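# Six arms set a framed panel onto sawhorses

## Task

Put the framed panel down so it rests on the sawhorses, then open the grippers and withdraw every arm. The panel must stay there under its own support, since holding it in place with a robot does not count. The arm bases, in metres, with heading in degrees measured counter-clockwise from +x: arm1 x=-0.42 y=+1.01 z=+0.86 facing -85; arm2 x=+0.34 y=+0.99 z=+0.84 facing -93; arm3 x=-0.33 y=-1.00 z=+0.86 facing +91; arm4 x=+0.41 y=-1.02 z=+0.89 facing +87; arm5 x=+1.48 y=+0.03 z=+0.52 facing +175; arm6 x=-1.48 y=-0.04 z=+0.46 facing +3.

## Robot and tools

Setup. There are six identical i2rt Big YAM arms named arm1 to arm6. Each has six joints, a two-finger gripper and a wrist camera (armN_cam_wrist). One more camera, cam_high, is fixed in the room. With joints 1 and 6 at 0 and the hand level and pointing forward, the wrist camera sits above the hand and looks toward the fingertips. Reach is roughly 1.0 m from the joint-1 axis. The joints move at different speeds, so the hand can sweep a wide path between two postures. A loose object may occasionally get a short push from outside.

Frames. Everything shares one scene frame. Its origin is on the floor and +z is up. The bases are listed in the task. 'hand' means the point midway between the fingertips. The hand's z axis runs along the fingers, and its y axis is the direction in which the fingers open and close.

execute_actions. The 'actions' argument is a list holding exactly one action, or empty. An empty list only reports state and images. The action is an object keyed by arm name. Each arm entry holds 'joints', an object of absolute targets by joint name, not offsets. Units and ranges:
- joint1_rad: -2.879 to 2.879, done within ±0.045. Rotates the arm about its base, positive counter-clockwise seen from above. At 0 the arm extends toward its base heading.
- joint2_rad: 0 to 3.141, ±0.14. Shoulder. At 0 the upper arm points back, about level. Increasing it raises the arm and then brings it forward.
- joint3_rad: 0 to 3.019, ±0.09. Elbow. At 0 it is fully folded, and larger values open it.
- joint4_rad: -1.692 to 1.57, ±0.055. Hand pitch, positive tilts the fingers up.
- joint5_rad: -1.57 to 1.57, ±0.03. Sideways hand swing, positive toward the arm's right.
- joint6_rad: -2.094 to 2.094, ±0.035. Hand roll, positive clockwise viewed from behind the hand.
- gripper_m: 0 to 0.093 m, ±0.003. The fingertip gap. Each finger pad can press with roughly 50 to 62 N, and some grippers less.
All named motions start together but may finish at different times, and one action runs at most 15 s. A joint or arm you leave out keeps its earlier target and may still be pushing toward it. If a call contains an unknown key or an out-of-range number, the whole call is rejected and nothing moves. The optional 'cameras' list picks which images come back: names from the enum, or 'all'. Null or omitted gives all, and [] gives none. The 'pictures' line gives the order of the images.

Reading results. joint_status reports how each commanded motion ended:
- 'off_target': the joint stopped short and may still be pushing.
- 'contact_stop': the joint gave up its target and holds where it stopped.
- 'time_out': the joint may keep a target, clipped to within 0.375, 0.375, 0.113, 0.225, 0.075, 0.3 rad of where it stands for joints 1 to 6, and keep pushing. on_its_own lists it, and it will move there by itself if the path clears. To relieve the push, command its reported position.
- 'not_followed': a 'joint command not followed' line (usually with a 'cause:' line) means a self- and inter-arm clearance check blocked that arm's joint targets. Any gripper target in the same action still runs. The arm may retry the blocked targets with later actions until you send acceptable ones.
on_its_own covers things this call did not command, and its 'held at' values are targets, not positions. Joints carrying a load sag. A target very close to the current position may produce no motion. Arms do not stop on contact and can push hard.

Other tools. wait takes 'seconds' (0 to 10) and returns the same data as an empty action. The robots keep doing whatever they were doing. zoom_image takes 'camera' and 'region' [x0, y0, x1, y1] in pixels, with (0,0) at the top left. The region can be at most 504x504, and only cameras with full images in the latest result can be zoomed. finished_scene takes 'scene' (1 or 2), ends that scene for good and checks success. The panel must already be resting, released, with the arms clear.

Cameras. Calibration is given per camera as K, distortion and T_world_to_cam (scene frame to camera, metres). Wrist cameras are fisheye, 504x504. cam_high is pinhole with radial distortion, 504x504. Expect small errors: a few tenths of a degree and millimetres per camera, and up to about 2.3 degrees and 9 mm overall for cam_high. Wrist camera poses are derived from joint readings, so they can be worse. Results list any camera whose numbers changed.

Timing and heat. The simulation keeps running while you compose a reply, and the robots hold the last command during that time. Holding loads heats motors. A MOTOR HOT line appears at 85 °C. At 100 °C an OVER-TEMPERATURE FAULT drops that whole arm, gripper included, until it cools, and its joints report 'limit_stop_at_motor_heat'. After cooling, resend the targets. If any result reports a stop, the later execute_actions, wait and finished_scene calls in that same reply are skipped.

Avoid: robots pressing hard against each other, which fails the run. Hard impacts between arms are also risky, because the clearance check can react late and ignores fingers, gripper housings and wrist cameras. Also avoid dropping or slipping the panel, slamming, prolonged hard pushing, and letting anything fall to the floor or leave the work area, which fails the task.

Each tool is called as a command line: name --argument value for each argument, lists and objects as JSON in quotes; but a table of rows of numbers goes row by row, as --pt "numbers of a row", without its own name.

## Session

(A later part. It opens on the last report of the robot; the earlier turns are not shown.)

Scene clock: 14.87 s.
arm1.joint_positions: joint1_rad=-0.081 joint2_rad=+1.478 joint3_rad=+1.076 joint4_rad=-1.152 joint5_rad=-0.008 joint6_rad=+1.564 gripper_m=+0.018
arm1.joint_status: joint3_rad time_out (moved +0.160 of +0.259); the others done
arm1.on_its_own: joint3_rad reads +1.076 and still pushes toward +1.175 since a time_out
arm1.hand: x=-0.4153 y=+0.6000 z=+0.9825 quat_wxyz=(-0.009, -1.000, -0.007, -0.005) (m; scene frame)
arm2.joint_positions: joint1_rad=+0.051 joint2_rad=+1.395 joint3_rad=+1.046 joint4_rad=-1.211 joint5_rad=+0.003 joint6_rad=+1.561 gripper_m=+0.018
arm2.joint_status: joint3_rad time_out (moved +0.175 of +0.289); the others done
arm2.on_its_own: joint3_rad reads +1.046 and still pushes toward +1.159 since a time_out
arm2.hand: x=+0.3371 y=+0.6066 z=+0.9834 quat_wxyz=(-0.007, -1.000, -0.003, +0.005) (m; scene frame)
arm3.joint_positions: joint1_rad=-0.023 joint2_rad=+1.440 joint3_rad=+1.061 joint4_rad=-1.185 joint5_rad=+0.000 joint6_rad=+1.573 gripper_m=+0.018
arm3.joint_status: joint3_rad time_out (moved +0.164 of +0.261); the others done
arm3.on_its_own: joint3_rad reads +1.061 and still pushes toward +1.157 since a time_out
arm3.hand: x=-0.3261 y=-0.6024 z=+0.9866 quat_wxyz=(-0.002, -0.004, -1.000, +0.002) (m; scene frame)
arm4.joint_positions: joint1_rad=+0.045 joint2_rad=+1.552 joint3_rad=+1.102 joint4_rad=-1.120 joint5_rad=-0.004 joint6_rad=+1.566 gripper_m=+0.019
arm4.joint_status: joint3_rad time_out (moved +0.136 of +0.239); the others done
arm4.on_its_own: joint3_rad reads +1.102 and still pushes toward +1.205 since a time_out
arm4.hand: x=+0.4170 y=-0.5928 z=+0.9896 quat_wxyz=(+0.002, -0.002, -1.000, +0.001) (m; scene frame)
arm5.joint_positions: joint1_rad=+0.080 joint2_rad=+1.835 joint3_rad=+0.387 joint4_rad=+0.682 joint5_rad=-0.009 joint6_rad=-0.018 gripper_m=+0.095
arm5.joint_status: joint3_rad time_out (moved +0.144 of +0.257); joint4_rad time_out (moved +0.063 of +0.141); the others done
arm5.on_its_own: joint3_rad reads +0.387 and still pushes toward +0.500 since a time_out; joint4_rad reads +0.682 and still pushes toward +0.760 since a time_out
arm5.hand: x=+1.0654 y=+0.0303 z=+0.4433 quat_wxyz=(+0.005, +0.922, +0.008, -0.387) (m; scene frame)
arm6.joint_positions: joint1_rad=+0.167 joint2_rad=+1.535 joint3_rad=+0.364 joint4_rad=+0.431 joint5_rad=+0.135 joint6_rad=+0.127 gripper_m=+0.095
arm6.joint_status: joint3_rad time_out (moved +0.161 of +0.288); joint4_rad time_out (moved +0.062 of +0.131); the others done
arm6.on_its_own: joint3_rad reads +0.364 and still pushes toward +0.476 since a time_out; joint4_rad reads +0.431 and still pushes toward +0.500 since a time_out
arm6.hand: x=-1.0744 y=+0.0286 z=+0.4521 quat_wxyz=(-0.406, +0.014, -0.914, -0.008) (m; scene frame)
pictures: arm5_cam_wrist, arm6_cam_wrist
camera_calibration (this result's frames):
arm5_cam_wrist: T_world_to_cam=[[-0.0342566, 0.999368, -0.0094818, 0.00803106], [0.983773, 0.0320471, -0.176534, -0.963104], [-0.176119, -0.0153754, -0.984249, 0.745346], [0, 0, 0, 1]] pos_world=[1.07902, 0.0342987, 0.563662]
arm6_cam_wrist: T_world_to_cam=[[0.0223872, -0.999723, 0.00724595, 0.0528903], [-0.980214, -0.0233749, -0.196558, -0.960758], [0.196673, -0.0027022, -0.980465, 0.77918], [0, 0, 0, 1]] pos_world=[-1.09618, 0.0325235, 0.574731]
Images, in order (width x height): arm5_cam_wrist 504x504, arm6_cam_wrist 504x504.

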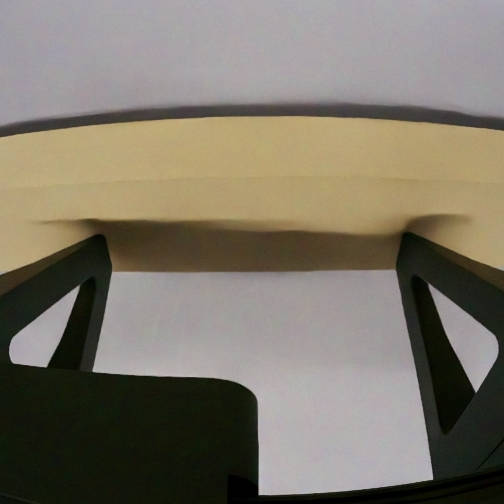

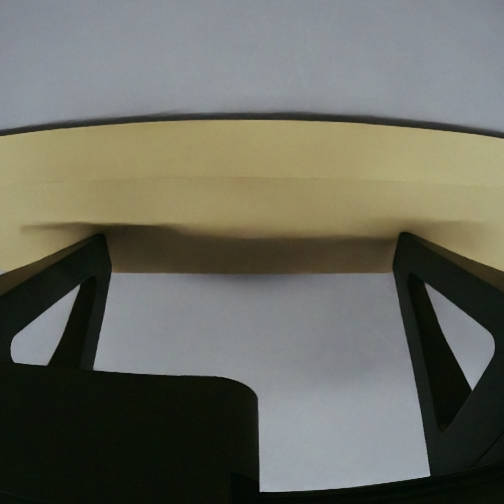

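execute_actions --actions '[{"arm1":{"joints":{"joint2_rad":1.305,"joint3_rad":1.35,"joint4_rad":-1.40}},"arm2":{"joints":{"joint2_rad":1.27,"joint3_rad":1.345,"joint4_rad":-1.445}},"arm3":{"joints":{"joint2_rad":1.285,"joint3_rad":1.333,"joint4_rad":-1.42}},"arm4":{"joints":{"joint2_rad":1.40,"joint3_rad":1.366,"joint4_rad":-1.345}},"arm5":{"joints":{"joint2_rad":1.94,"joint3_rad":0.68,"joint4_rad":0.83}},"arm6":{"joints":{"joint1_rad":0.10,"joint2_rad":1.74,"joint3_rad":0.66,"joint4_rad":0.65,"joint5_rad":0.12,"joint6_rad":0.09}}}]' --cameras '["arm5_cam_wrist","arm6_cam_wrist","cam_high"]'

Scene clock: 17.60 s.
arm1.joint_positions: joint1_rad=-0.081 joint2_rad=+1.407 joint3_rad=+1.227 joint4_rad=-1.364 joint5_rad=-0.009 joint6_rad=+1.564 gripper_m=+0.018
arm1.joint_status: joint3_rad time_out (moved +0.151 of +0.274); the others done
arm1.on_its_own: joint3_rad reads +1.227 and still pushes toward +1.340 since a time_out
arm1.hand: x=-0.4152 y=+0.6005 z=+1.0650 quat_wxyz=(-0.014, -1.000, -0.007, -0.005) (m; scene frame)
arm2.joint_positions: joint1_rad=+0.051 joint2_rad=+1.332 joint3_rad=+1.212 joint4_rad=-1.433 joint5_rad=+0.003 joint6_rad=+1.561 gripper_m=+0.018
arm2.joint_status: joint3_rad time_out (moved +0.166 of +0.299); the others done
arm2.on_its_own: joint3_rad reads +1.212 and still pushes toward +1.324 since a time_out
arm2.hand: x=+0.3375 y=+0.6092 z=+1.0675 quat_wxyz=(-0.010, -1.000, -0.003, +0.004) (m; scene frame)
arm3.joint_positions: joint1_rad=-0.023 joint2_rad=+1.376 joint3_rad=+1.217 joint4_rad=-1.393 joint5_rad=+0.001 joint6_rad=+1.573 gripper_m=+0.018
arm3.joint_status: joint3_rad time_out (moved +0.156 of +0.272); the others done
arm3.on_its_own: joint3_rad reads +1.217 and still pushes toward +1.329 since a time_out
arm3.hand: x=-0.3264 y=-0.6009 z=+1.0678 quat_wxyz=(-0.003, -0.004, -1.000, -0.004) (m; scene frame)
arm4.joint_positions: joint1_rad=+0.046 joint2_rad=+1.473 joint3_rad=+1.244 joint4_rad=-1.330 joint5_rad=-0.004 joint6_rad=+1.566 gripper_m=+0.019
arm4.joint_status: joint3_rad time_out (moved +0.141 of +0.264); the others done
arm4.on_its_own: joint3_rad reads +1.244 and still pushes toward +1.356 since a time_out
arm4.hand: x=+0.4168 y=-0.5922 z=+1.0722 quat_wxyz=(+0.002, -0.002, -1.000, -0.004) (m; scene frame)
arm5.joint_positions: joint1_rad=+0.080 joint2_rad=+1.967 joint3_rad=+0.602 joint4_rad=+0.777 joint5_rad=-0.003 joint6_rad=-0.006 gripper_m=+0.095
arm5.joint_status: all done
arm5.hand: x=+0.9626 y=+0.0316 z=+0.4564 quat_wxyz=(+0.004, +0.884, +0.000, -0.467) (m; scene frame)
arm6.joint_positions: joint1_rad=+0.125 joint2_rad=+1.745 joint3_rad=+0.587 joint4_rad=+0.606 joint5_rad=+0.114 joint6_rad=+0.091 gripper_m=+0.095
arm6.joint_status: all done
arm6.hand: x=-0.9633 y=+0.0345 z=+0.4707 quat_wxyz=(-0.488, +0.009, -0.872, -0.015) (m; scene frame)
pictures: arm5_cam_wrist, arm6_cam_wrist, cam_high
camera_calibration (this result's frames):
arm5_cam_wrist: T_world_to_cam=[[-0.0220146, 0.999707, -0.0100899, -0.00812102], [0.937714, 0.0171474, -0.346985, -0.737082], [-0.34671, -0.0171001, -0.937817, 0.883252], [0, 0, 0, 1]] pos_world=[0.997226, 0.0358614, 0.572491]
arm6_cam_wrist: T_world_to_cam=[[0.0192066, -0.99978, -0.00838028, 0.0604593], [-0.927879, -0.0147022, -0.372592, -0.715062], [0.372387, 0.0149321, -0.927957, 0.919552], [0, 0, 0, 1]] pos_world=[-1.00708, 0.0362022, 0.587385]
Images, in order (width x height): arm5_cam_wrist 504x504, arm6_cam_wrist 504x504, cam_high 504x504.

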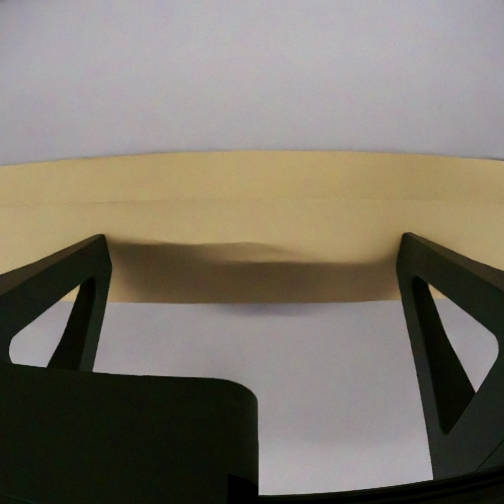

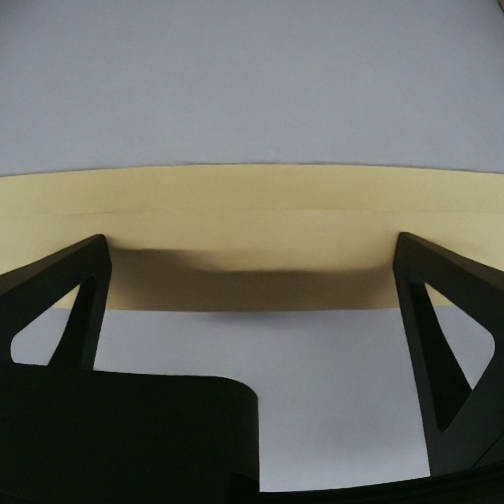

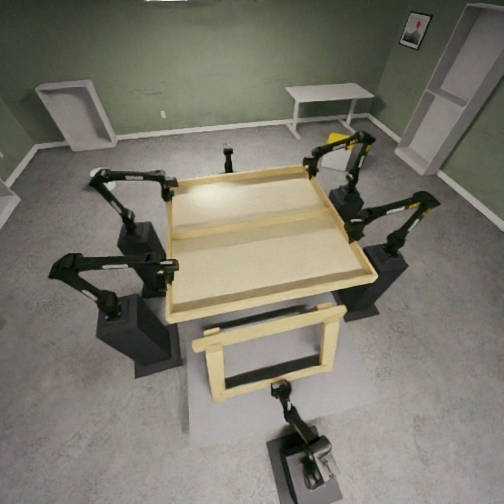

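execute_actions --actions '[{"arm5":{"joints":{"joint2_rad":2.11,"joint3_rad":0.98,"joint4_rad":0.73}},"arm6":{"joints":{"joint1_rad":0.06,"joint2_rad":2.0,"joint3_rad":0.90,"joint4_rad":0.665,"joint5_rad":0.095,"joint6_rad":0.05}}}]' --cameras '["arm5_cam_wrist","arm6_cam_wrist","cam_high"]'

Scene clock: 19.00 s.
arm1.joint_positions: joint1_rad=-0.081 joint2_rad=+1.407 joint3_rad=+1.227 joint4_rad=-1.364 joint5_rad=-0.009 joint6_rad=+1.564 gripper_m=+0.018
arm1.joint_status: not commanded
arm1.on_its_own: joint3_rad reads +1.227 and still pushes toward +1.340 since a time_out
arm1.hand: x=-0.4152 y=+0.6005 z=+1.0650 quat_wxyz=(-0.014, -1.000, -0.007, -0.005) (m; scene frame)
arm2.joint_positions: joint1_rad=+0.051 joint2_rad=+1.332 joint3_rad=+1.212 joint4_rad=-1.433 joint5_rad=+0.003 joint6_rad=+1.561 gripper_m=+0.018
arm2.joint_status: not commanded
arm2.on_its_own: joint3_rad reads +1.212 and still pushes toward +1.324 since a time_out
arm2.hand: x=+0.3375 y=+0.6092 z=+1.0675 quat_wxyz=(-0.010, -1.000, -0.003, +0.004) (m; scene frame)
arm3.joint_positions: joint1_rad=-0.023 joint2_rad=+1.376 joint3_rad=+1.217 joint4_rad=-1.393 joint5_rad=+0.001 joint6_rad=+1.573 gripper_m=+0.018
arm3.joint_status: not commanded
arm3.on_its_own: joint3_rad reads +1.217 and still pushes toward +1.329 since a time_out
arm3.hand: x=-0.3264 y=-0.6009 z=+1.0678 quat_wxyz=(-0.003, -0.004, -1.000, -0.004) (m; scene frame)
arm4.joint_positions: joint1_rad=+0.046 joint2_rad=+1.473 joint3_rad=+1.244 joint4_rad=-1.330 joint5_rad=-0.004 joint6_rad=+1.566 gripper_m=+0.019
arm4.joint_status: not commanded
arm4.on_its_own: joint3_rad reads +1.244 and still pushes toward +1.356 since a time_out
arm4.hand: x=+0.4168 y=-0.5922 z=+1.0722 quat_wxyz=(+0.002, -0.002, -1.000, -0.004) (m; scene frame)
arm5.joint_positions: joint1_rad=+0.080 joint2_rad=+2.125 joint3_rad=+0.926 joint4_rad=+0.713 joint5_rad=+0.001 joint6_rad=-0.001 gripper_m=+0.095
arm5.joint_status: all done
arm5.hand: x=+0.8405 y=+0.0324 z=+0.4577 quat_wxyz=(+0.003, +0.859, -0.003, -0.511) (m; scene frame)
arm6.joint_positions: joint1_rad=+0.088 joint2_rad=+1.965 joint3_rad=+0.870 joint4_rad=+0.661 joint5_rad=+0.084 joint6_rad=+0.063 gripper_m=+0.095
arm6.joint_status: all done
arm6.hand: x=-0.8514 y=+0.0359 z=+0.4684 quat_wxyz=(-0.538, +0.009, -0.843, -0.018) (m; scene frame)
pictures: arm5_cam_wrist, arm6_cam_wrist, cam_high
camera_calibration (this result's frames):
arm5_cam_wrist: T_world_to_cam=[[-0.0163736, 0.999817, -0.00992011, -0.0164342], [0.897524, 0.0103243, -0.440845, -0.545229], [-0.440662, -0.0161218, -0.897528, 0.902622], [0, 0, 0, 1]] pos_world=[0.886838, 0.0366122, 0.569604]
arm6_cam_wrist: T_world_to_cam=[[0.0231792, -0.999631, -0.0141903, 0.0657847], [-0.878646, -0.0135986, -0.47728, -0.521176], [0.476911, 0.0235313, -0.878636, 0.941289], [0, 0, 0, 1]] pos_world=[-0.908365, 0.0365234, 0.579238]
Images, in order (width x height): arm5_cam_wrist 504x504, arm6_cam_wrist 504x504, cam_high 504x504.

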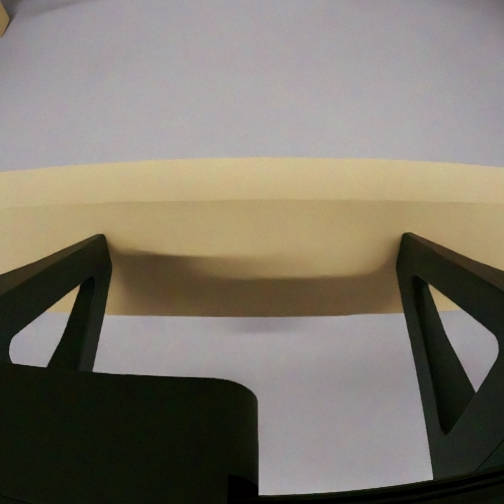

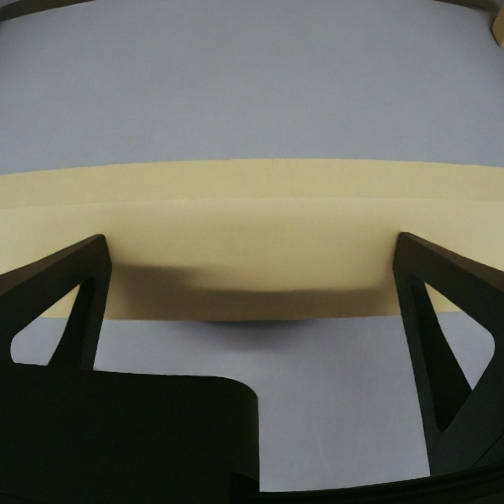

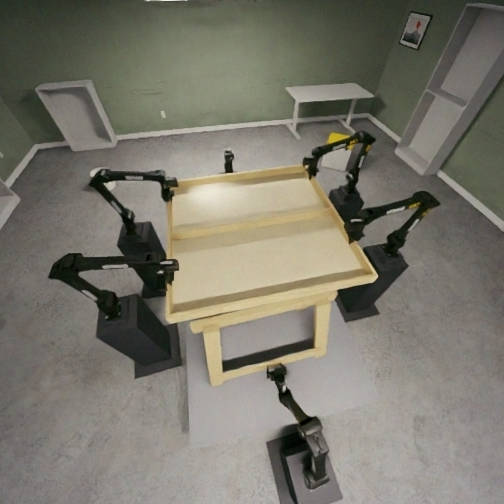

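execute_actions --actions '[{"arm5":{"joints":{"joint2_rad":2.215,"joint3_rad":1.24,"joint4_rad":0.55}},"arm6":{"joints":{"joint1_rad":0.05,"joint2_rad":2.115,"joint3_rad":1.14,"joint4_rad":0.54,"joint5_rad":0.1}}}]' --cameras '[]'

execute_actions --actions '[{"arm5":{"joints":{"joint2_rad":2.31,"joint3_rad":1.49,"joint4_rad":0.41}},"arm6":{"joints":{"joint1_rad":0.04,"joint2_rad":2.205,"joint3_rad":1.37,"joint4_rad":0.43,"joint5_rad":0.1}}}]' --cameras '["arm5_cam_wrist","arm6_cam_wrist","cam_high"]'

Scene clock: 20.53 s.
arm1.joint_positions: joint1_rad=-0.081 joint2_rad=+1.407 joint3_rad=+1.227 joint4_rad=-1.364 joint5_rad=-0.009 joint6_rad=+1.564 gripper_m=+0.018
arm1.joint_status: not commanded
arm1.on_its_own: joint3_rad reads +1.227 and still pushes toward +1.340 since a time_out
arm1.hand: x=-0.4152 y=+0.6005 z=+1.0650 quat_wxyz=(-0.014, -1.000, -0.007, -0.005) (m; scene frame)
arm2.joint_positions: joint1_rad=+0.051 joint2_rad=+1.332 joint3_rad=+1.212 joint4_rad=-1.433 joint5_rad=+0.003 joint6_rad=+1.561 gripper_m=+0.018
arm2.joint_status: not commanded
arm2.on_its_own: joint3_rad reads +1.212 and still pushes toward +1.324 since a time_out
arm2.hand: x=+0.3375 y=+0.6092 z=+1.0675 quat_wxyz=(-0.010, -1.000, -0.003, +0.004) (m; scene frame)
arm3.joint_positions: joint1_rad=-0.023 joint2_rad=+1.376 joint3_rad=+1.217 joint4_rad=-1.393 joint5_rad=+0.001 joint6_rad=+1.573 gripper_m=+0.018
arm3.joint_status: not commanded
arm3.on_its_own: joint3_rad reads +1.217 and still pushes toward +1.329 since a time_out
arm3.hand: x=-0.3264 y=-0.6009 z=+1.0678 quat_wxyz=(-0.003, -0.004, -1.000, -0.004) (m; scene frame)
arm4.joint_positions: joint1_rad=+0.046 joint2_rad=+1.473 joint3_rad=+1.244 joint4_rad=-1.330 joint5_rad=-0.004 joint6_rad=+1.566 gripper_m=+0.019
arm4.joint_status: not commanded
arm4.on_its_own: joint3_rad reads +1.244 and still pushes toward +1.356 since a time_out
arm4.hand: x=+0.4168 y=-0.5922 z=+1.0722 quat_wxyz=(+0.002, -0.002, -1.000, -0.004) (m; scene frame)
arm5.joint_positions: joint1_rad=+0.080 joint2_rad=+2.210 joint3_rad=+1.170 joint4_rad=+0.543 joint5_rad=+0.002 joint6_rad=-0.001 gripper_m=+0.095
arm5.joint_status: all done
arm5.hand: x=+0.7637 y=+0.0328 z=+0.4583 quat_wxyz=(+0.003, +0.862, -0.003, -0.507) (m; scene frame)
arm6.joint_positions: joint1_rad=+0.084 joint2_rad=+2.077 joint3_rad=+1.070 joint4_rad=+0.543 joint5_rad=+0.087 joint6_rad=+0.063 gripper_m=+0.095
arm6.joint_status: all done
arm6.hand: x=-0.7908 y=+0.0413 z=+0.4529 quat_wxyz=(-0.525, +0.008, -0.851, -0.014) (m; scene frame)
pictures: none
No camera images: the call's "cameras" was empty. Leave "cameras" out to get every camera's image.

Scene clock: 21.57 s.
arm1.joint_positions: joint1_rad=-0.081 joint2_rad=+1.407 joint3_rad=+1.227 joint4_rad=-1.364 joint5_rad=-0.009 joint6_rad=+1.564 gripper_m=+0.018
arm1.joint_status: not commanded
arm1.on_its_own: joint3_rad reads +1.227 and still pushes toward +1.340 since a time_out
arm1.hand: x=-0.4152 y=+0.6005 z=+1.0650 quat_wxyz=(-0.014, -1.000, -0.007, -0.005) (m; scene frame)
arm2.joint_positions: joint1_rad=+0.051 joint2_rad=+1.332 joint3_rad=+1.212 joint4_rad=-1.433 joint5_rad=+0.003 joint6_rad=+1.561 gripper_m=+0.018
arm2.joint_status: not commanded
arm2.on_its_own: joint3_rad reads +1.212 and still pushes toward +1.324 since a time_out
arm2.hand: x=+0.3375 y=+0.6092 z=+1.0675 quat_wxyz=(-0.010, -1.000, -0.003, +0.004) (m; scene frame)
arm3.joint_positions: joint1_rad=-0.023 joint2_rad=+1.376 joint3_rad=+1.217 joint4_rad=-1.393 joint5_rad=+0.001 joint6_rad=+1.573 gripper_m=+0.018
arm3.joint_status: not commanded
arm3.on_its_own: joint3_rad reads +1.217 and still pushes toward +1.329 since a time_out
arm3.hand: x=-0.3264 y=-0.6009 z=+1.0678 quat_wxyz=(-0.003, -0.004, -1.000, -0.004) (m; scene frame)
arm4.joint_positions: joint1_rad=+0.046 joint2_rad=+1.473 joint3_rad=+1.244 joint4_rad=-1.330 joint5_rad=-0.004 joint6_rad=+1.566 gripper_m=+0.019
arm4.joint_status: not commanded
arm4.on_its_own: joint3_rad reads +1.244 and still pushes toward +1.356 since a time_out
arm4.hand: x=+0.4168 y=-0.5922 z=+1.0722 quat_wxyz=(+0.002, -0.002, -1.000, -0.004) (m; scene frame)
arm5.joint_positions: joint1_rad=+0.080 joint2_rad=+2.308 joint3_rad=+1.412 joint4_rad=+0.398 joint5_rad=+0.003 joint6_rad=-0.001 gripper_m=+0.095
arm5.joint_status: all done
arm5.hand: x=+0.6942 y=+0.0330 z=+0.4594 quat_wxyz=(+0.002, +0.863, -0.003, -0.506) (m; scene frame)
arm6.joint_positions: joint1_rad=+0.077 joint2_rad=+2.176 joint3_rad=+1.292 joint4_rad=+0.423 joint5_rad=+0.087 joint6_rad=+0.059 gripper_m=+0.095
arm6.joint_status: all done
arm6.hand: x=-0.7242 y=+0.0448 z=+0.4558 quat_wxyz=(-0.527, +0.006, -0.850, -0.011) (m; scene frame)
pictures: arm5_cam_wrist, arm6_cam_wrist, cam_high
camera_calibration (this result's frames):
arm5_cam_wrist: T_world_to_cam=[[-0.0140421, 0.999862, -0.00883186, -0.0215853], [0.90287, 0.00888325, -0.429822, -0.421969], [-0.429685, -0.0140096, -0.90287, 0.834426], [0, 0, 0, 1]] pos_world=[0.73922, 0.0370208, 0.571817]
arm6_cam_wrist: T_world_to_cam=[[0.0109361, -0.999923, -0.00584332, 0.0588572], [-0.890934, -0.00709053, -0.454077, -0.435003], [0.454001, 0.0101718, -0.890943, 0.858997], [0, 0, 0, 1]] pos_world=[-0.778188, 0.0470308, 0.568137]
Images, in order (width x height): arm5_cam_wrist 504x504, arm6_cam_wrist 504x504, cam_high 504x504.

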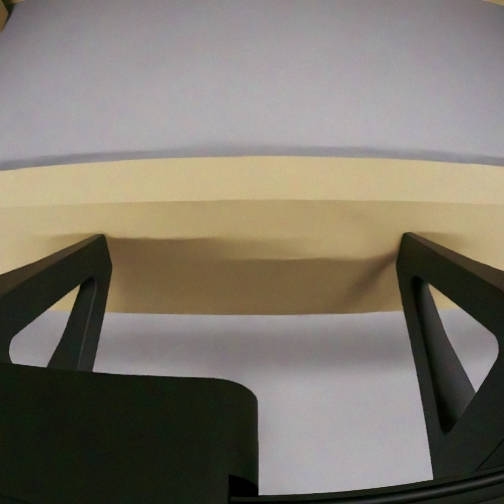

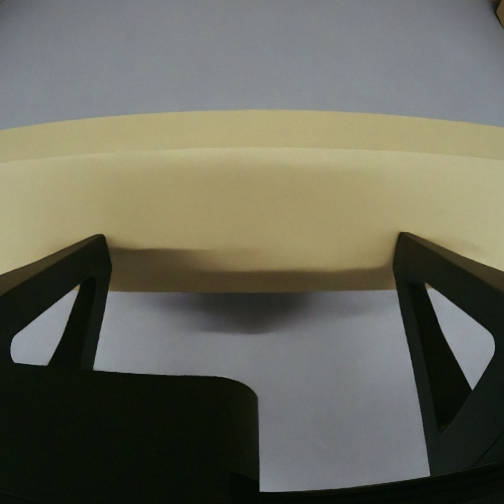

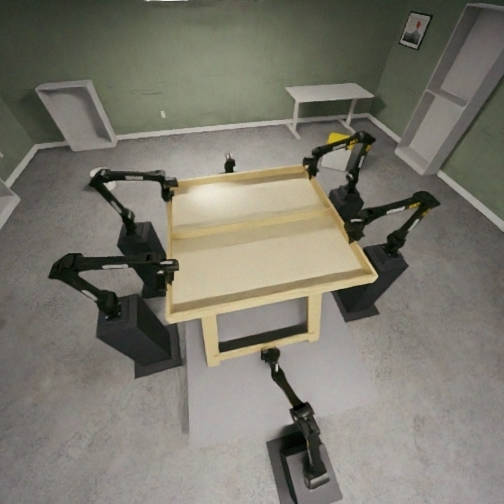

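execute_actions --actions '[{"arm1":{"joints":{"joint2_rad":1.33,"joint3_rad":1.22,"joint4_rad":-1.255}},"arm2":{"joints":{"joint2_rad":1.295,"joint3_rad":1.20,"joint4_rad":-1.315}},"arm3":{"joints":{"joint2_rad":1.315,"joint3_rad":1.205,"joint4_rad":-1.28}},"arm4":{"joints":{"joint2_rad":1.435,"joint3_rad":1.225,"joint4_rad":-1.205}},"arm5":{"joints":{"joint2_rad":2.0,"joint3_rad":0.79,"joint4_rad":0.9}},"arm6":{"joints":{"joint2_rad":1.9,"joint3_rad":0.84,"joint4_rad":0.8,"joint1_rad":0,"joint5_rad":0,"joint6_rad":0}}}]' --cameras '[]'

execute_actions --actions '[{"arm1":{"joints":{"joint2_rad":1.345,"joint3_rad":1.175,"joint4_rad":-1.21}},"arm2":{"joints":{"joint2_rad":1.31,"joint3_rad":1.155,"joint4_rad":-1.27}},"arm3":{"joints":{"joint2_rad":1.33,"joint3_rad":1.16,"joint4_rad":-1.235}},"arm4":{"joints":{"joint2_rad":1.45,"joint3_rad":1.18,"joint4_rad":-1.16}},"arm5":{"joints":{"joint2_rad":1.1,"joint3_rad":0.45,"joint4_rad":1.2}},"arm6":{"joints":{"joint2_rad":1.0,"joint3_rad":0.45,"joint4_rad":1.1}}}]' --cameras '["arm5_cam_wrist","arm6_cam_wrist"]'

Scene clock: 23.47 s.
arm1.joint_positions: joint1_rad=-0.081 joint2_rad=+1.444 joint3_rad=+1.152 joint4_rad=-1.255 joint5_rad=-0.008 joint6_rad=+1.564 gripper_m=+0.018
arm1.joint_status: all done
arm1.hand: x=-0.4151 y=+0.5970 z=+1.0230 quat_wxyz=(-0.012, -1.000, -0.006, -0.005) (m; scene frame)
arm2.joint_positions: joint1_rad=+0.051 joint2_rad=+1.371 joint3_rad=+1.134 joint4_rad=-1.328 joint5_rad=+0.002 joint6_rad=+1.561 gripper_m=+0.018
arm2.joint_status: all done
arm2.hand: x=+0.3373 y=+0.6047 z=+1.0244 quat_wxyz=(-0.005, -1.000, -0.003, +0.004) (m; scene frame)
arm3.joint_positions: joint1_rad=-0.023 joint2_rad=+1.408 joint3_rad=+1.121 joint4_rad=-1.280 joint5_rad=+0.000 joint6_rad=+1.573 gripper_m=+0.018
arm3.joint_status: all done
arm3.hand: x=-0.3264 y=-0.6035 z=+1.0203 quat_wxyz=(-0.002, -0.004, -1.000, +0.003) (m; scene frame)
arm4.joint_positions: joint1_rad=+0.046 joint2_rad=+1.513 joint3_rad=+1.154 joint4_rad=-1.213 joint5_rad=-0.004 joint6_rad=+1.566 gripper_m=+0.019
arm4.joint_status: all done
arm4.hand: x=+0.4167 y=-0.5945 z=+1.0234 quat_wxyz=(+0.002, -0.002, -1.000, +0.002) (m; scene frame)
arm5.joint_positions: joint1_rad=+0.080 joint2_rad=+2.012 joint3_rad=+0.774 joint4_rad=+0.883 joint5_rad=+0.003 joint6_rad=-0.001 gripper_m=+0.095
arm5.joint_status: all done
arm5.hand: x=+0.8747 y=+0.0332 z=+0.5095 quat_wxyz=(+0.002, +0.824, -0.004, -0.566) (m; scene frame)
arm6.joint_positions: joint1_rad=-0.003 joint2_rad=+1.884 joint3_rad=+0.837 joint4_rad=+0.791 joint5_rad=+0.002 joint6_rad=+0.015 gripper_m=+0.095
arm6.joint_status: all done
arm6.hand: x=-0.8432 y=-0.0068 z=+0.5342 quat_wxyz=(-0.610, +0.012, -0.792, -0.017) (m; scene frame)
pictures: none
No camera images: the call's "cameras" was empty. Leave "cameras" out to get every camera's image.

Scene clock: 25.07 s.
arm1.joint_positions: joint1_rad=-0.081 joint2_rad=+1.443 joint3_rad=+1.128 joint4_rad=-1.222 joint5_rad=-0.008 joint6_rad=+1.564 gripper_m=+0.018
arm1.joint_status: all done
arm1.hand: x=-0.4152 y=+0.5974 z=+1.0146 quat_wxyz=(-0.017, -1.000, -0.007, -0.005) (m; scene frame)
arm2.joint_positions: joint1_rad=+0.051 joint2_rad=+1.371 joint3_rad=+1.108 joint4_rad=-1.293 joint5_rad=+0.002 joint6_rad=+1.561 gripper_m=+0.018
arm2.joint_status: all done
arm2.hand: x=+0.3373 y=+0.6050 z=+1.0148 quat_wxyz=(-0.010, -1.000, -0.003, +0.004) (m; scene frame)
arm3.joint_positions: joint1_rad=-0.023 joint2_rad=+1.409 joint3_rad=+1.093 joint4_rad=-1.238 joint5_rad=-0.001 joint6_rad=+1.573 gripper_m=+0.018
arm3.joint_status: all done
arm3.hand: x=-0.3264 y=-0.6034 z=+1.0099 quat_wxyz=(-0.002, -0.004, -1.000, -0.003) (m; scene frame)
arm4.joint_positions: joint1_rad=+0.046 joint2_rad=+1.517 joint3_rad=+1.126 joint4_rad=-1.169 joint5_rad=-0.004 joint6_rad=+1.566 gripper_m=+0.019
arm4.joint_status: all done
arm4.hand: x=+0.4167 y=-0.5943 z=+1.0122 quat_wxyz=(+0.002, -0.002, -1.000, -0.004) (m; scene frame)
arm5.joint_positions: joint1_rad=+0.080 joint2_rad=+1.098 joint3_rad=+0.448 joint4_rad=+1.192 joint5_rad=+0.003 joint6_rad=-0.001 gripper_m=+0.095
arm5.joint_status: all done
arm5.hand: x=+1.0455 y=+0.0369 z=+0.9082 quat_wxyz=(+0.001, +0.497, -0.006, -0.867) (m; scene frame)
arm6.joint_positions: joint1_rad=-0.003 joint2_rad=+1.000 joint3_rad=+0.459 joint4_rad=+1.093 joint5_rad=+0.002 joint6_rad=+0.015 gripper_m=+0.095
arm6.joint_status: all done
arm6.hand: x=-1.0633 y=-0.0167 z=+0.8758 quat_wxyz=(-0.872, +0.007, -0.488, -0.026) (m; scene frame)
pictures: arm5_cam_wrist, arm6_cam_wrist
camera_calibration (this result's frames):
arm5_cam_wrist: T_world_to_cam=[[-0.00642257, 0.999972, 0.0038356, -0.0360615], [0.0869377, 0.00437953, -0.996204, 0.821347], [-0.996193, -0.00606473, -0.0869634, 1.24166], [0, 0, 0, 1]] pos_world=[1.1653, 0.0399937, 0.926347]
arm6_cam_wrist: T_world_to_cam=[[0.0399517, -0.999029, -0.018578, 0.0455789], [-0.0890831, 0.0149576, -0.995912, 0.780595], [0.995223, 0.0414434, -0.0883991, 1.26086], [0, 0, 0, 1]] pos_world=[-1.18712, -0.0183954, 0.889709]
Images, in order (width x height): arm5_cam_wrist 504x504, arm6_cam_wrist 504x504.

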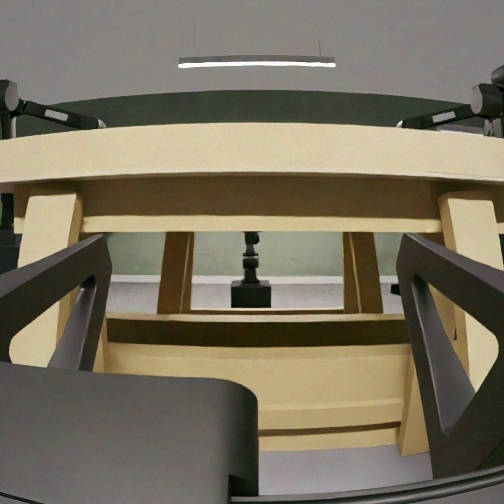

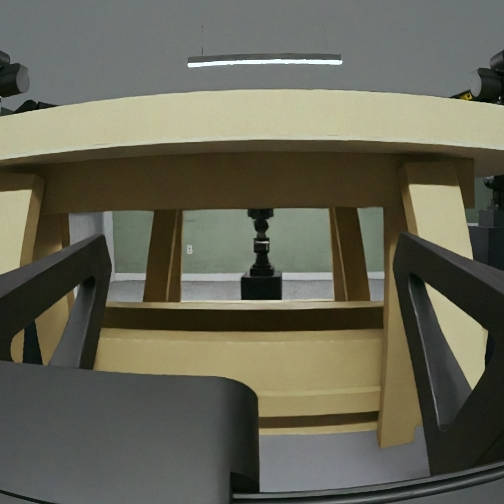

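execute_actions --actions '[{"arm1":{"joints":{"joint2_rad":1.435,"joint3_rad":1.125,"joint4_rad":-1.23}},"arm2":{"joints":{"joint2_rad":1.365,"joint3_rad":1.105,"joint4_rad":-1.295}},"arm3":{"joints":{"joint2_rad":1.405,"joint3_rad":1.093,"joint4_rad":-1.245}},"arm4":{"joints":{"joint2_rad":1.51,"joint3_rad":1.126,"joint4_rad":-1.175}},"arm5":{"joints":{"joint2_rad":0.6,"joint4_rad":0.3}},"arm6":{"joints":{"joint2_rad":0.6,"joint4_rad":0.3}}}]' --cameras '[]'

execute_actions --actions '[{"arm1":{"joints":{"gripper_m":0.093}},"arm2":{"joints":{"gripper_m":0.093}},"arm3":{"joints":{"gripper_m":0.093}},"arm4":{"joints":{"gripper_m":0.093}}}]' --cameras '[]'

execute_actions --actions '[{"arm1":{"joints":{"joint2_rad":1.40,"joint3_rad":1.34,"joint4_rad":-1.47}},"arm2":{"joints":{"joint2_rad":1.35,"joint3_rad":1.33,"joint4_rad":-1.512}},"arm3":{"joints":{"joint2_rad":1.37,"joint3_rad":1.31,"joint4_rad":-1.488}},"arm4":{"joints":{"joint2_rad":1.47,"joint3_rad":1.33,"joint4_rad":-1.413}}}]' --cameras '["cam_high"]'

Scene clock: 27.13 s.
arm1.joint_positions: joint1_rad=-0.081 joint2_rad=+1.446 joint3_rad=+1.125 joint4_rad=-1.221 joint5_rad=-0.008 joint6_rad=+1.564 gripper_m=+0.018
arm1.joint_status: all done
arm1.hand: x=-0.4152 y=+0.5984 z=+1.0126 quat_wxyz=(-0.015, -1.000, -0.006, -0.005) (m; scene frame)
arm2.joint_positions: joint1_rad=+0.051 joint2_rad=+1.373 joint3_rad=+1.105 joint4_rad=-1.293 joint5_rad=+0.002 joint6_rad=+1.561 gripper_m=+0.018
arm2.joint_status: all done
arm2.hand: x=+0.3373 y=+0.6059 z=+1.0131 quat_wxyz=(-0.007, -1.000, -0.003, +0.004) (m; scene frame)
arm3.joint_positions: joint1_rad=-0.023 joint2_rad=+1.411 joint3_rad=+1.089 joint4_rad=-1.238 joint5_rad=-0.001 joint6_rad=+1.573 gripper_m=+0.018
arm3.joint_status: all done
arm3.hand: x=-0.3264 y=-0.6047 z=+1.0075 quat_wxyz=(-0.002, -0.004, -1.000, +0.000) (m; scene frame)
arm4.joint_positions: joint1_rad=+0.046 joint2_rad=+1.519 joint3_rad=+1.123 joint4_rad=-1.169 joint5_rad=-0.004 joint6_rad=+1.566 gripper_m=+0.019
arm4.joint_status: all done
arm4.hand: x=+0.4166 y=-0.5958 z=+1.0099 quat_wxyz=(+0.002, -0.002, -1.000, -0.001) (m; scene frame)
arm5.joint_positions: joint1_rad=+0.080 joint2_rad=+0.596 joint3_rad=+0.444 joint4_rad=+0.307 joint5_rad=+0.003 joint6_rad=-0.001 gripper_m=+0.095
arm5.joint_status: all done
arm5.hand: x=+1.1033 y=+0.0367 z=+0.8938 quat_wxyz=(+0.002, +0.655, -0.005, -0.756) (m; scene frame)
arm6.joint_positions: joint1_rad=-0.003 joint2_rad=+0.595 joint3_rad=+0.458 joint4_rad=+0.310 joint5_rad=+0.002 joint6_rad=+0.015 gripper_m=+0.095
arm6.joint_status: all done
arm6.hand: x=-1.1076 y=-0.0187 z=+0.8466 quat_wxyz=(-0.765, +0.010, -0.644, -0.022) (m; scene frame)
pictures: none
No camera images: the call's "cameras" was empty. Leave "cameras" out to get every camera's image.

Scene clock: 27.83 s.
arm1.joint_positions: joint1_rad=-0.081 joint2_rad=+1.443 joint3_rad=+1.125 joint4_rad=-1.224 joint5_rad=-0.004 joint6_rad=+1.564 gripper_m=+0.093
arm1.joint_status: all done
arm1.hand: x=-0.4160 y=+0.5990 z=+1.0134 quat_wxyz=(-0.015, -1.000, -0.006, -0.003) (m; scene frame)
arm2.joint_positions: joint1_rad=+0.051 joint2_rad=+1.372 joint3_rad=+1.105 joint4_rad=-1.293 joint5_rad=+0.002 joint6_rad=+1.561 gripper_m=+0.093
arm2.joint_status: all done
arm2.hand: x=+0.3373 y=+0.6059 z=+1.0133 quat_wxyz=(-0.007, -1.000, -0.003, +0.004) (m; scene frame)
arm3.joint_positions: joint1_rad=-0.023 joint2_rad=+1.411 joint3_rad=+1.089 joint4_rad=-1.238 joint5_rad=-0.001 joint6_rad=+1.573 gripper_m=+0.093
arm3.joint_status: all done
arm3.hand: x=-0.3264 y=-0.6047 z=+1.0078 quat_wxyz=(-0.002, -0.004, -1.000, +0.000) (m; scene frame)
arm4.joint_positions: joint1_rad=+0.046 joint2_rad=+1.515 joint3_rad=+1.123 joint4_rad=-1.169 joint5_rad=-0.002 joint6_rad=+1.567 gripper_m=+0.093
arm4.joint_status: all done
arm4.hand: x=+0.4170 y=-0.5958 z=+1.0116 quat_wxyz=(+0.001, -0.002, -1.000, -0.003) (m; scene frame)
arm5.joint_positions: joint1_rad=+0.080 joint2_rad=+0.596 joint3_rad=+0.444 joint4_rad=+0.307 joint5_rad=+0.003 joint6_rad=-0.001 gripper_m=+0.095
arm5.joint_status: not commanded
arm5.hand: x=+1.1033 y=+0.0367 z=+0.8938 quat_wxyz=(+0.002, +0.655, -0.005, -0.756) (m; scene frame)
arm6.joint_positions: joint1_rad=-0.003 joint2_rad=+0.595 joint3_rad=+0.458 joint4_rad=+0.310 joint5_rad=+0.002 joint6_rad=+0.015 gripper_m=+0.095
arm6.joint_status: not commanded
arm6.hand: x=-1.1076 y=-0.0187 z=+0.8466 quat_wxyz=(-0.765, +0.010, -0.644, -0.022) (m; scene frame)
pictures: none
No camera images: the call's "cameras" was empty. Leave "cameras" out to get every camera's image.

Scene clock: 28.83 s.
arm1.joint_positions: joint1_rad=-0.081 joint2_rad=+1.397 joint3_rad=+1.297 joint4_rad=-1.462 joint5_rad=-0.004 joint6_rad=+1.564 gripper_m=+0.093
arm1.joint_status: all done
arm1.hand: x=-0.4162 y=+0.6046 z=+1.0954 quat_wxyz=(-0.005, -1.000, -0.006, -0.003) (m; scene frame)
arm2.joint_positions: joint1_rad=+0.051 joint2_rad=+1.354 joint3_rad=+1.284 joint4_rad=-1.498 joint5_rad=+0.002 joint6_rad=+1.561 gripper_m=+0.093
arm2.joint_status: all done
arm2.hand: x=+0.3377 y=+0.6026 z=+1.0869 quat_wxyz=(-0.003, -1.000, -0.003, +0.004) (m; scene frame)
arm3.joint_positions: joint1_rad=-0.023 joint2_rad=+1.366 joint3_rad=+1.276 joint4_rad=-1.477 joint5_rad=-0.001 joint6_rad=+1.573 gripper_m=+0.093
arm3.joint_status: all done
arm3.hand: x=-0.3268 y=-0.6050 z=+1.0941 quat_wxyz=(-0.002, -0.004, -1.000, +0.004) (m; scene frame)
arm4.joint_positions: joint1_rad=+0.046 joint2_rad=+1.460 joint3_rad=+1.301 joint4_rad=-1.396 joint5_rad=-0.002 joint6_rad=+1.567 gripper_m=+0.093
arm4.joint_status: all done
arm4.hand: x=+0.4171 y=-0.5907 z=+1.0992 quat_wxyz=(+0.001, -0.002, -1.000, -0.007) (m; scene frame)
arm5.joint_positions: joint1_rad=+0.080 joint2_rad=+0.596 joint3_rad=+0.444 joint4_rad=+0.307 joint5_rad=+0.003 joint6_rad=-0.001 gripper_m=+0.095
arm5.joint_status: not commanded
arm5.hand: x=+1.1033 y=+0.0367 z=+0.8938 quat_wxyz=(+0.002, +0.655, -0.005, -0.756) (m; scene frame)
arm6.joint_positions: joint1_rad=-0.003 joint2_rad=+0.595 joint3_rad=+0.458 joint4_rad=+0.310 joint5_rad=+0.002 joint6_rad=+0.015 gripper_m=+0.095
arm6.joint_status: not commanded
arm6.hand: x=-1.1076 y=-0.0187 z=+0.8466 quat_wxyz=(-0.765, +0.010, -0.644, -0.022) (m; scene frame)
pictures: cam_high
Images, in order (width x height): cam_high 504x504.

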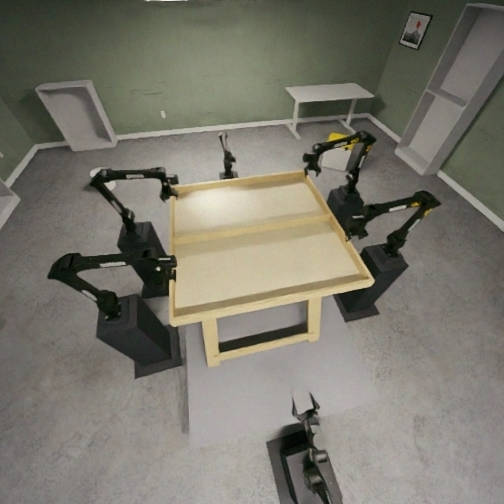

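execute_actions --actions '[{"arm1":{"joints":{"joint2_rad":0.7}},"arm2":{"joints":{"joint2_rad":0.7}},"arm3":{"joints":{"joint2_rad":0.7}},"arm4":{"joints":{"joint2_rad":0.7}}}]' --cameras '[]'

finished_scene --scene 2

Scene clock: 30.53 s.
arm1.joint_positions: joint1_rad=-0.081 joint2_rad=+0.697 joint3_rad=+1.315 joint4_rad=-1.465 joint5_rad=-0.004 joint6_rad=+1.564 gripper_m=+0.093
arm1.joint_status: all done
arm1.hand: x=-0.4177 y=+0.7609 z=+1.3266 quat_wxyz=(-0.354, -0.935, -0.006, -0.003) (m; scene frame)
arm2.joint_positions: joint1_rad=+0.051 joint2_rad=+0.700 joint3_rad=+1.294 joint4_rad=-1.500 joint5_rad=+0.002 joint6_rad=+1.561 gripper_m=+0.093
arm2.joint_status: all done
arm2.hand: x=+0.3395 y=+0.7477 z=+1.2909 quat_wxyz=(-0.328, -0.945, -0.003, +0.006) (m; scene frame)
arm3.joint_positions: joint1_rad=-0.023 joint2_rad=+0.699 joint3_rad=+1.288 joint4_rad=-1.479 joint5_rad=-0.001 joint6_rad=+1.573 gripper_m=+0.093
arm3.joint_status: all done
arm3.hand: x=-0.3287 y=-0.7472 z=+1.3078 quat_wxyz=(-0.003, -0.003, -0.944, -0.329) (m; scene frame)
arm4.joint_positions: joint1_rad=+0.046 joint2_rad=+0.697 joint3_rad=+1.313 joint4_rad=-1.396 joint5_rad=-0.002 joint6_rad=+1.567 gripper_m=+0.093
arm4.joint_status: all done
arm4.hand: x=+0.4159 y=-0.7567 z=+1.3651 quat_wxyz=(-0.001, -0.002, -0.923, -0.384) (m; scene frame)
arm5.joint_positions: joint1_rad=+0.080 joint2_rad=+0.596 joint3_rad=+0.444 joint4_rad=+0.307 joint5_rad=+0.003 joint6_rad=-0.001 gripper_m=+0.095
arm5.joint_status: not commanded
arm5.hand: x=+1.1033 y=+0.0367 z=+0.8938 quat_wxyz=(+0.002, +0.655, -0.005, -0.756) (m; scene frame)
arm6.joint_positions: joint1_rad=-0.003 joint2_rad=+0.595 joint3_rad=+0.458 joint4_rad=+0.310 joint5_rad=+0.002 joint6_rad=+0.015 gripper_m=+0.095
arm6.joint_status: not commanded
arm6.hand: x=-1.1076 y=-0.0187 z=+0.8466 quat_wxyz=(-0.765, +0.010, -0.644, -0.022) (m; scene frame)
pictures: none
No camera images: the call's "cameras" was empty. Leave "cameras" out to get every camera's image.

The scene is finished: the task was done.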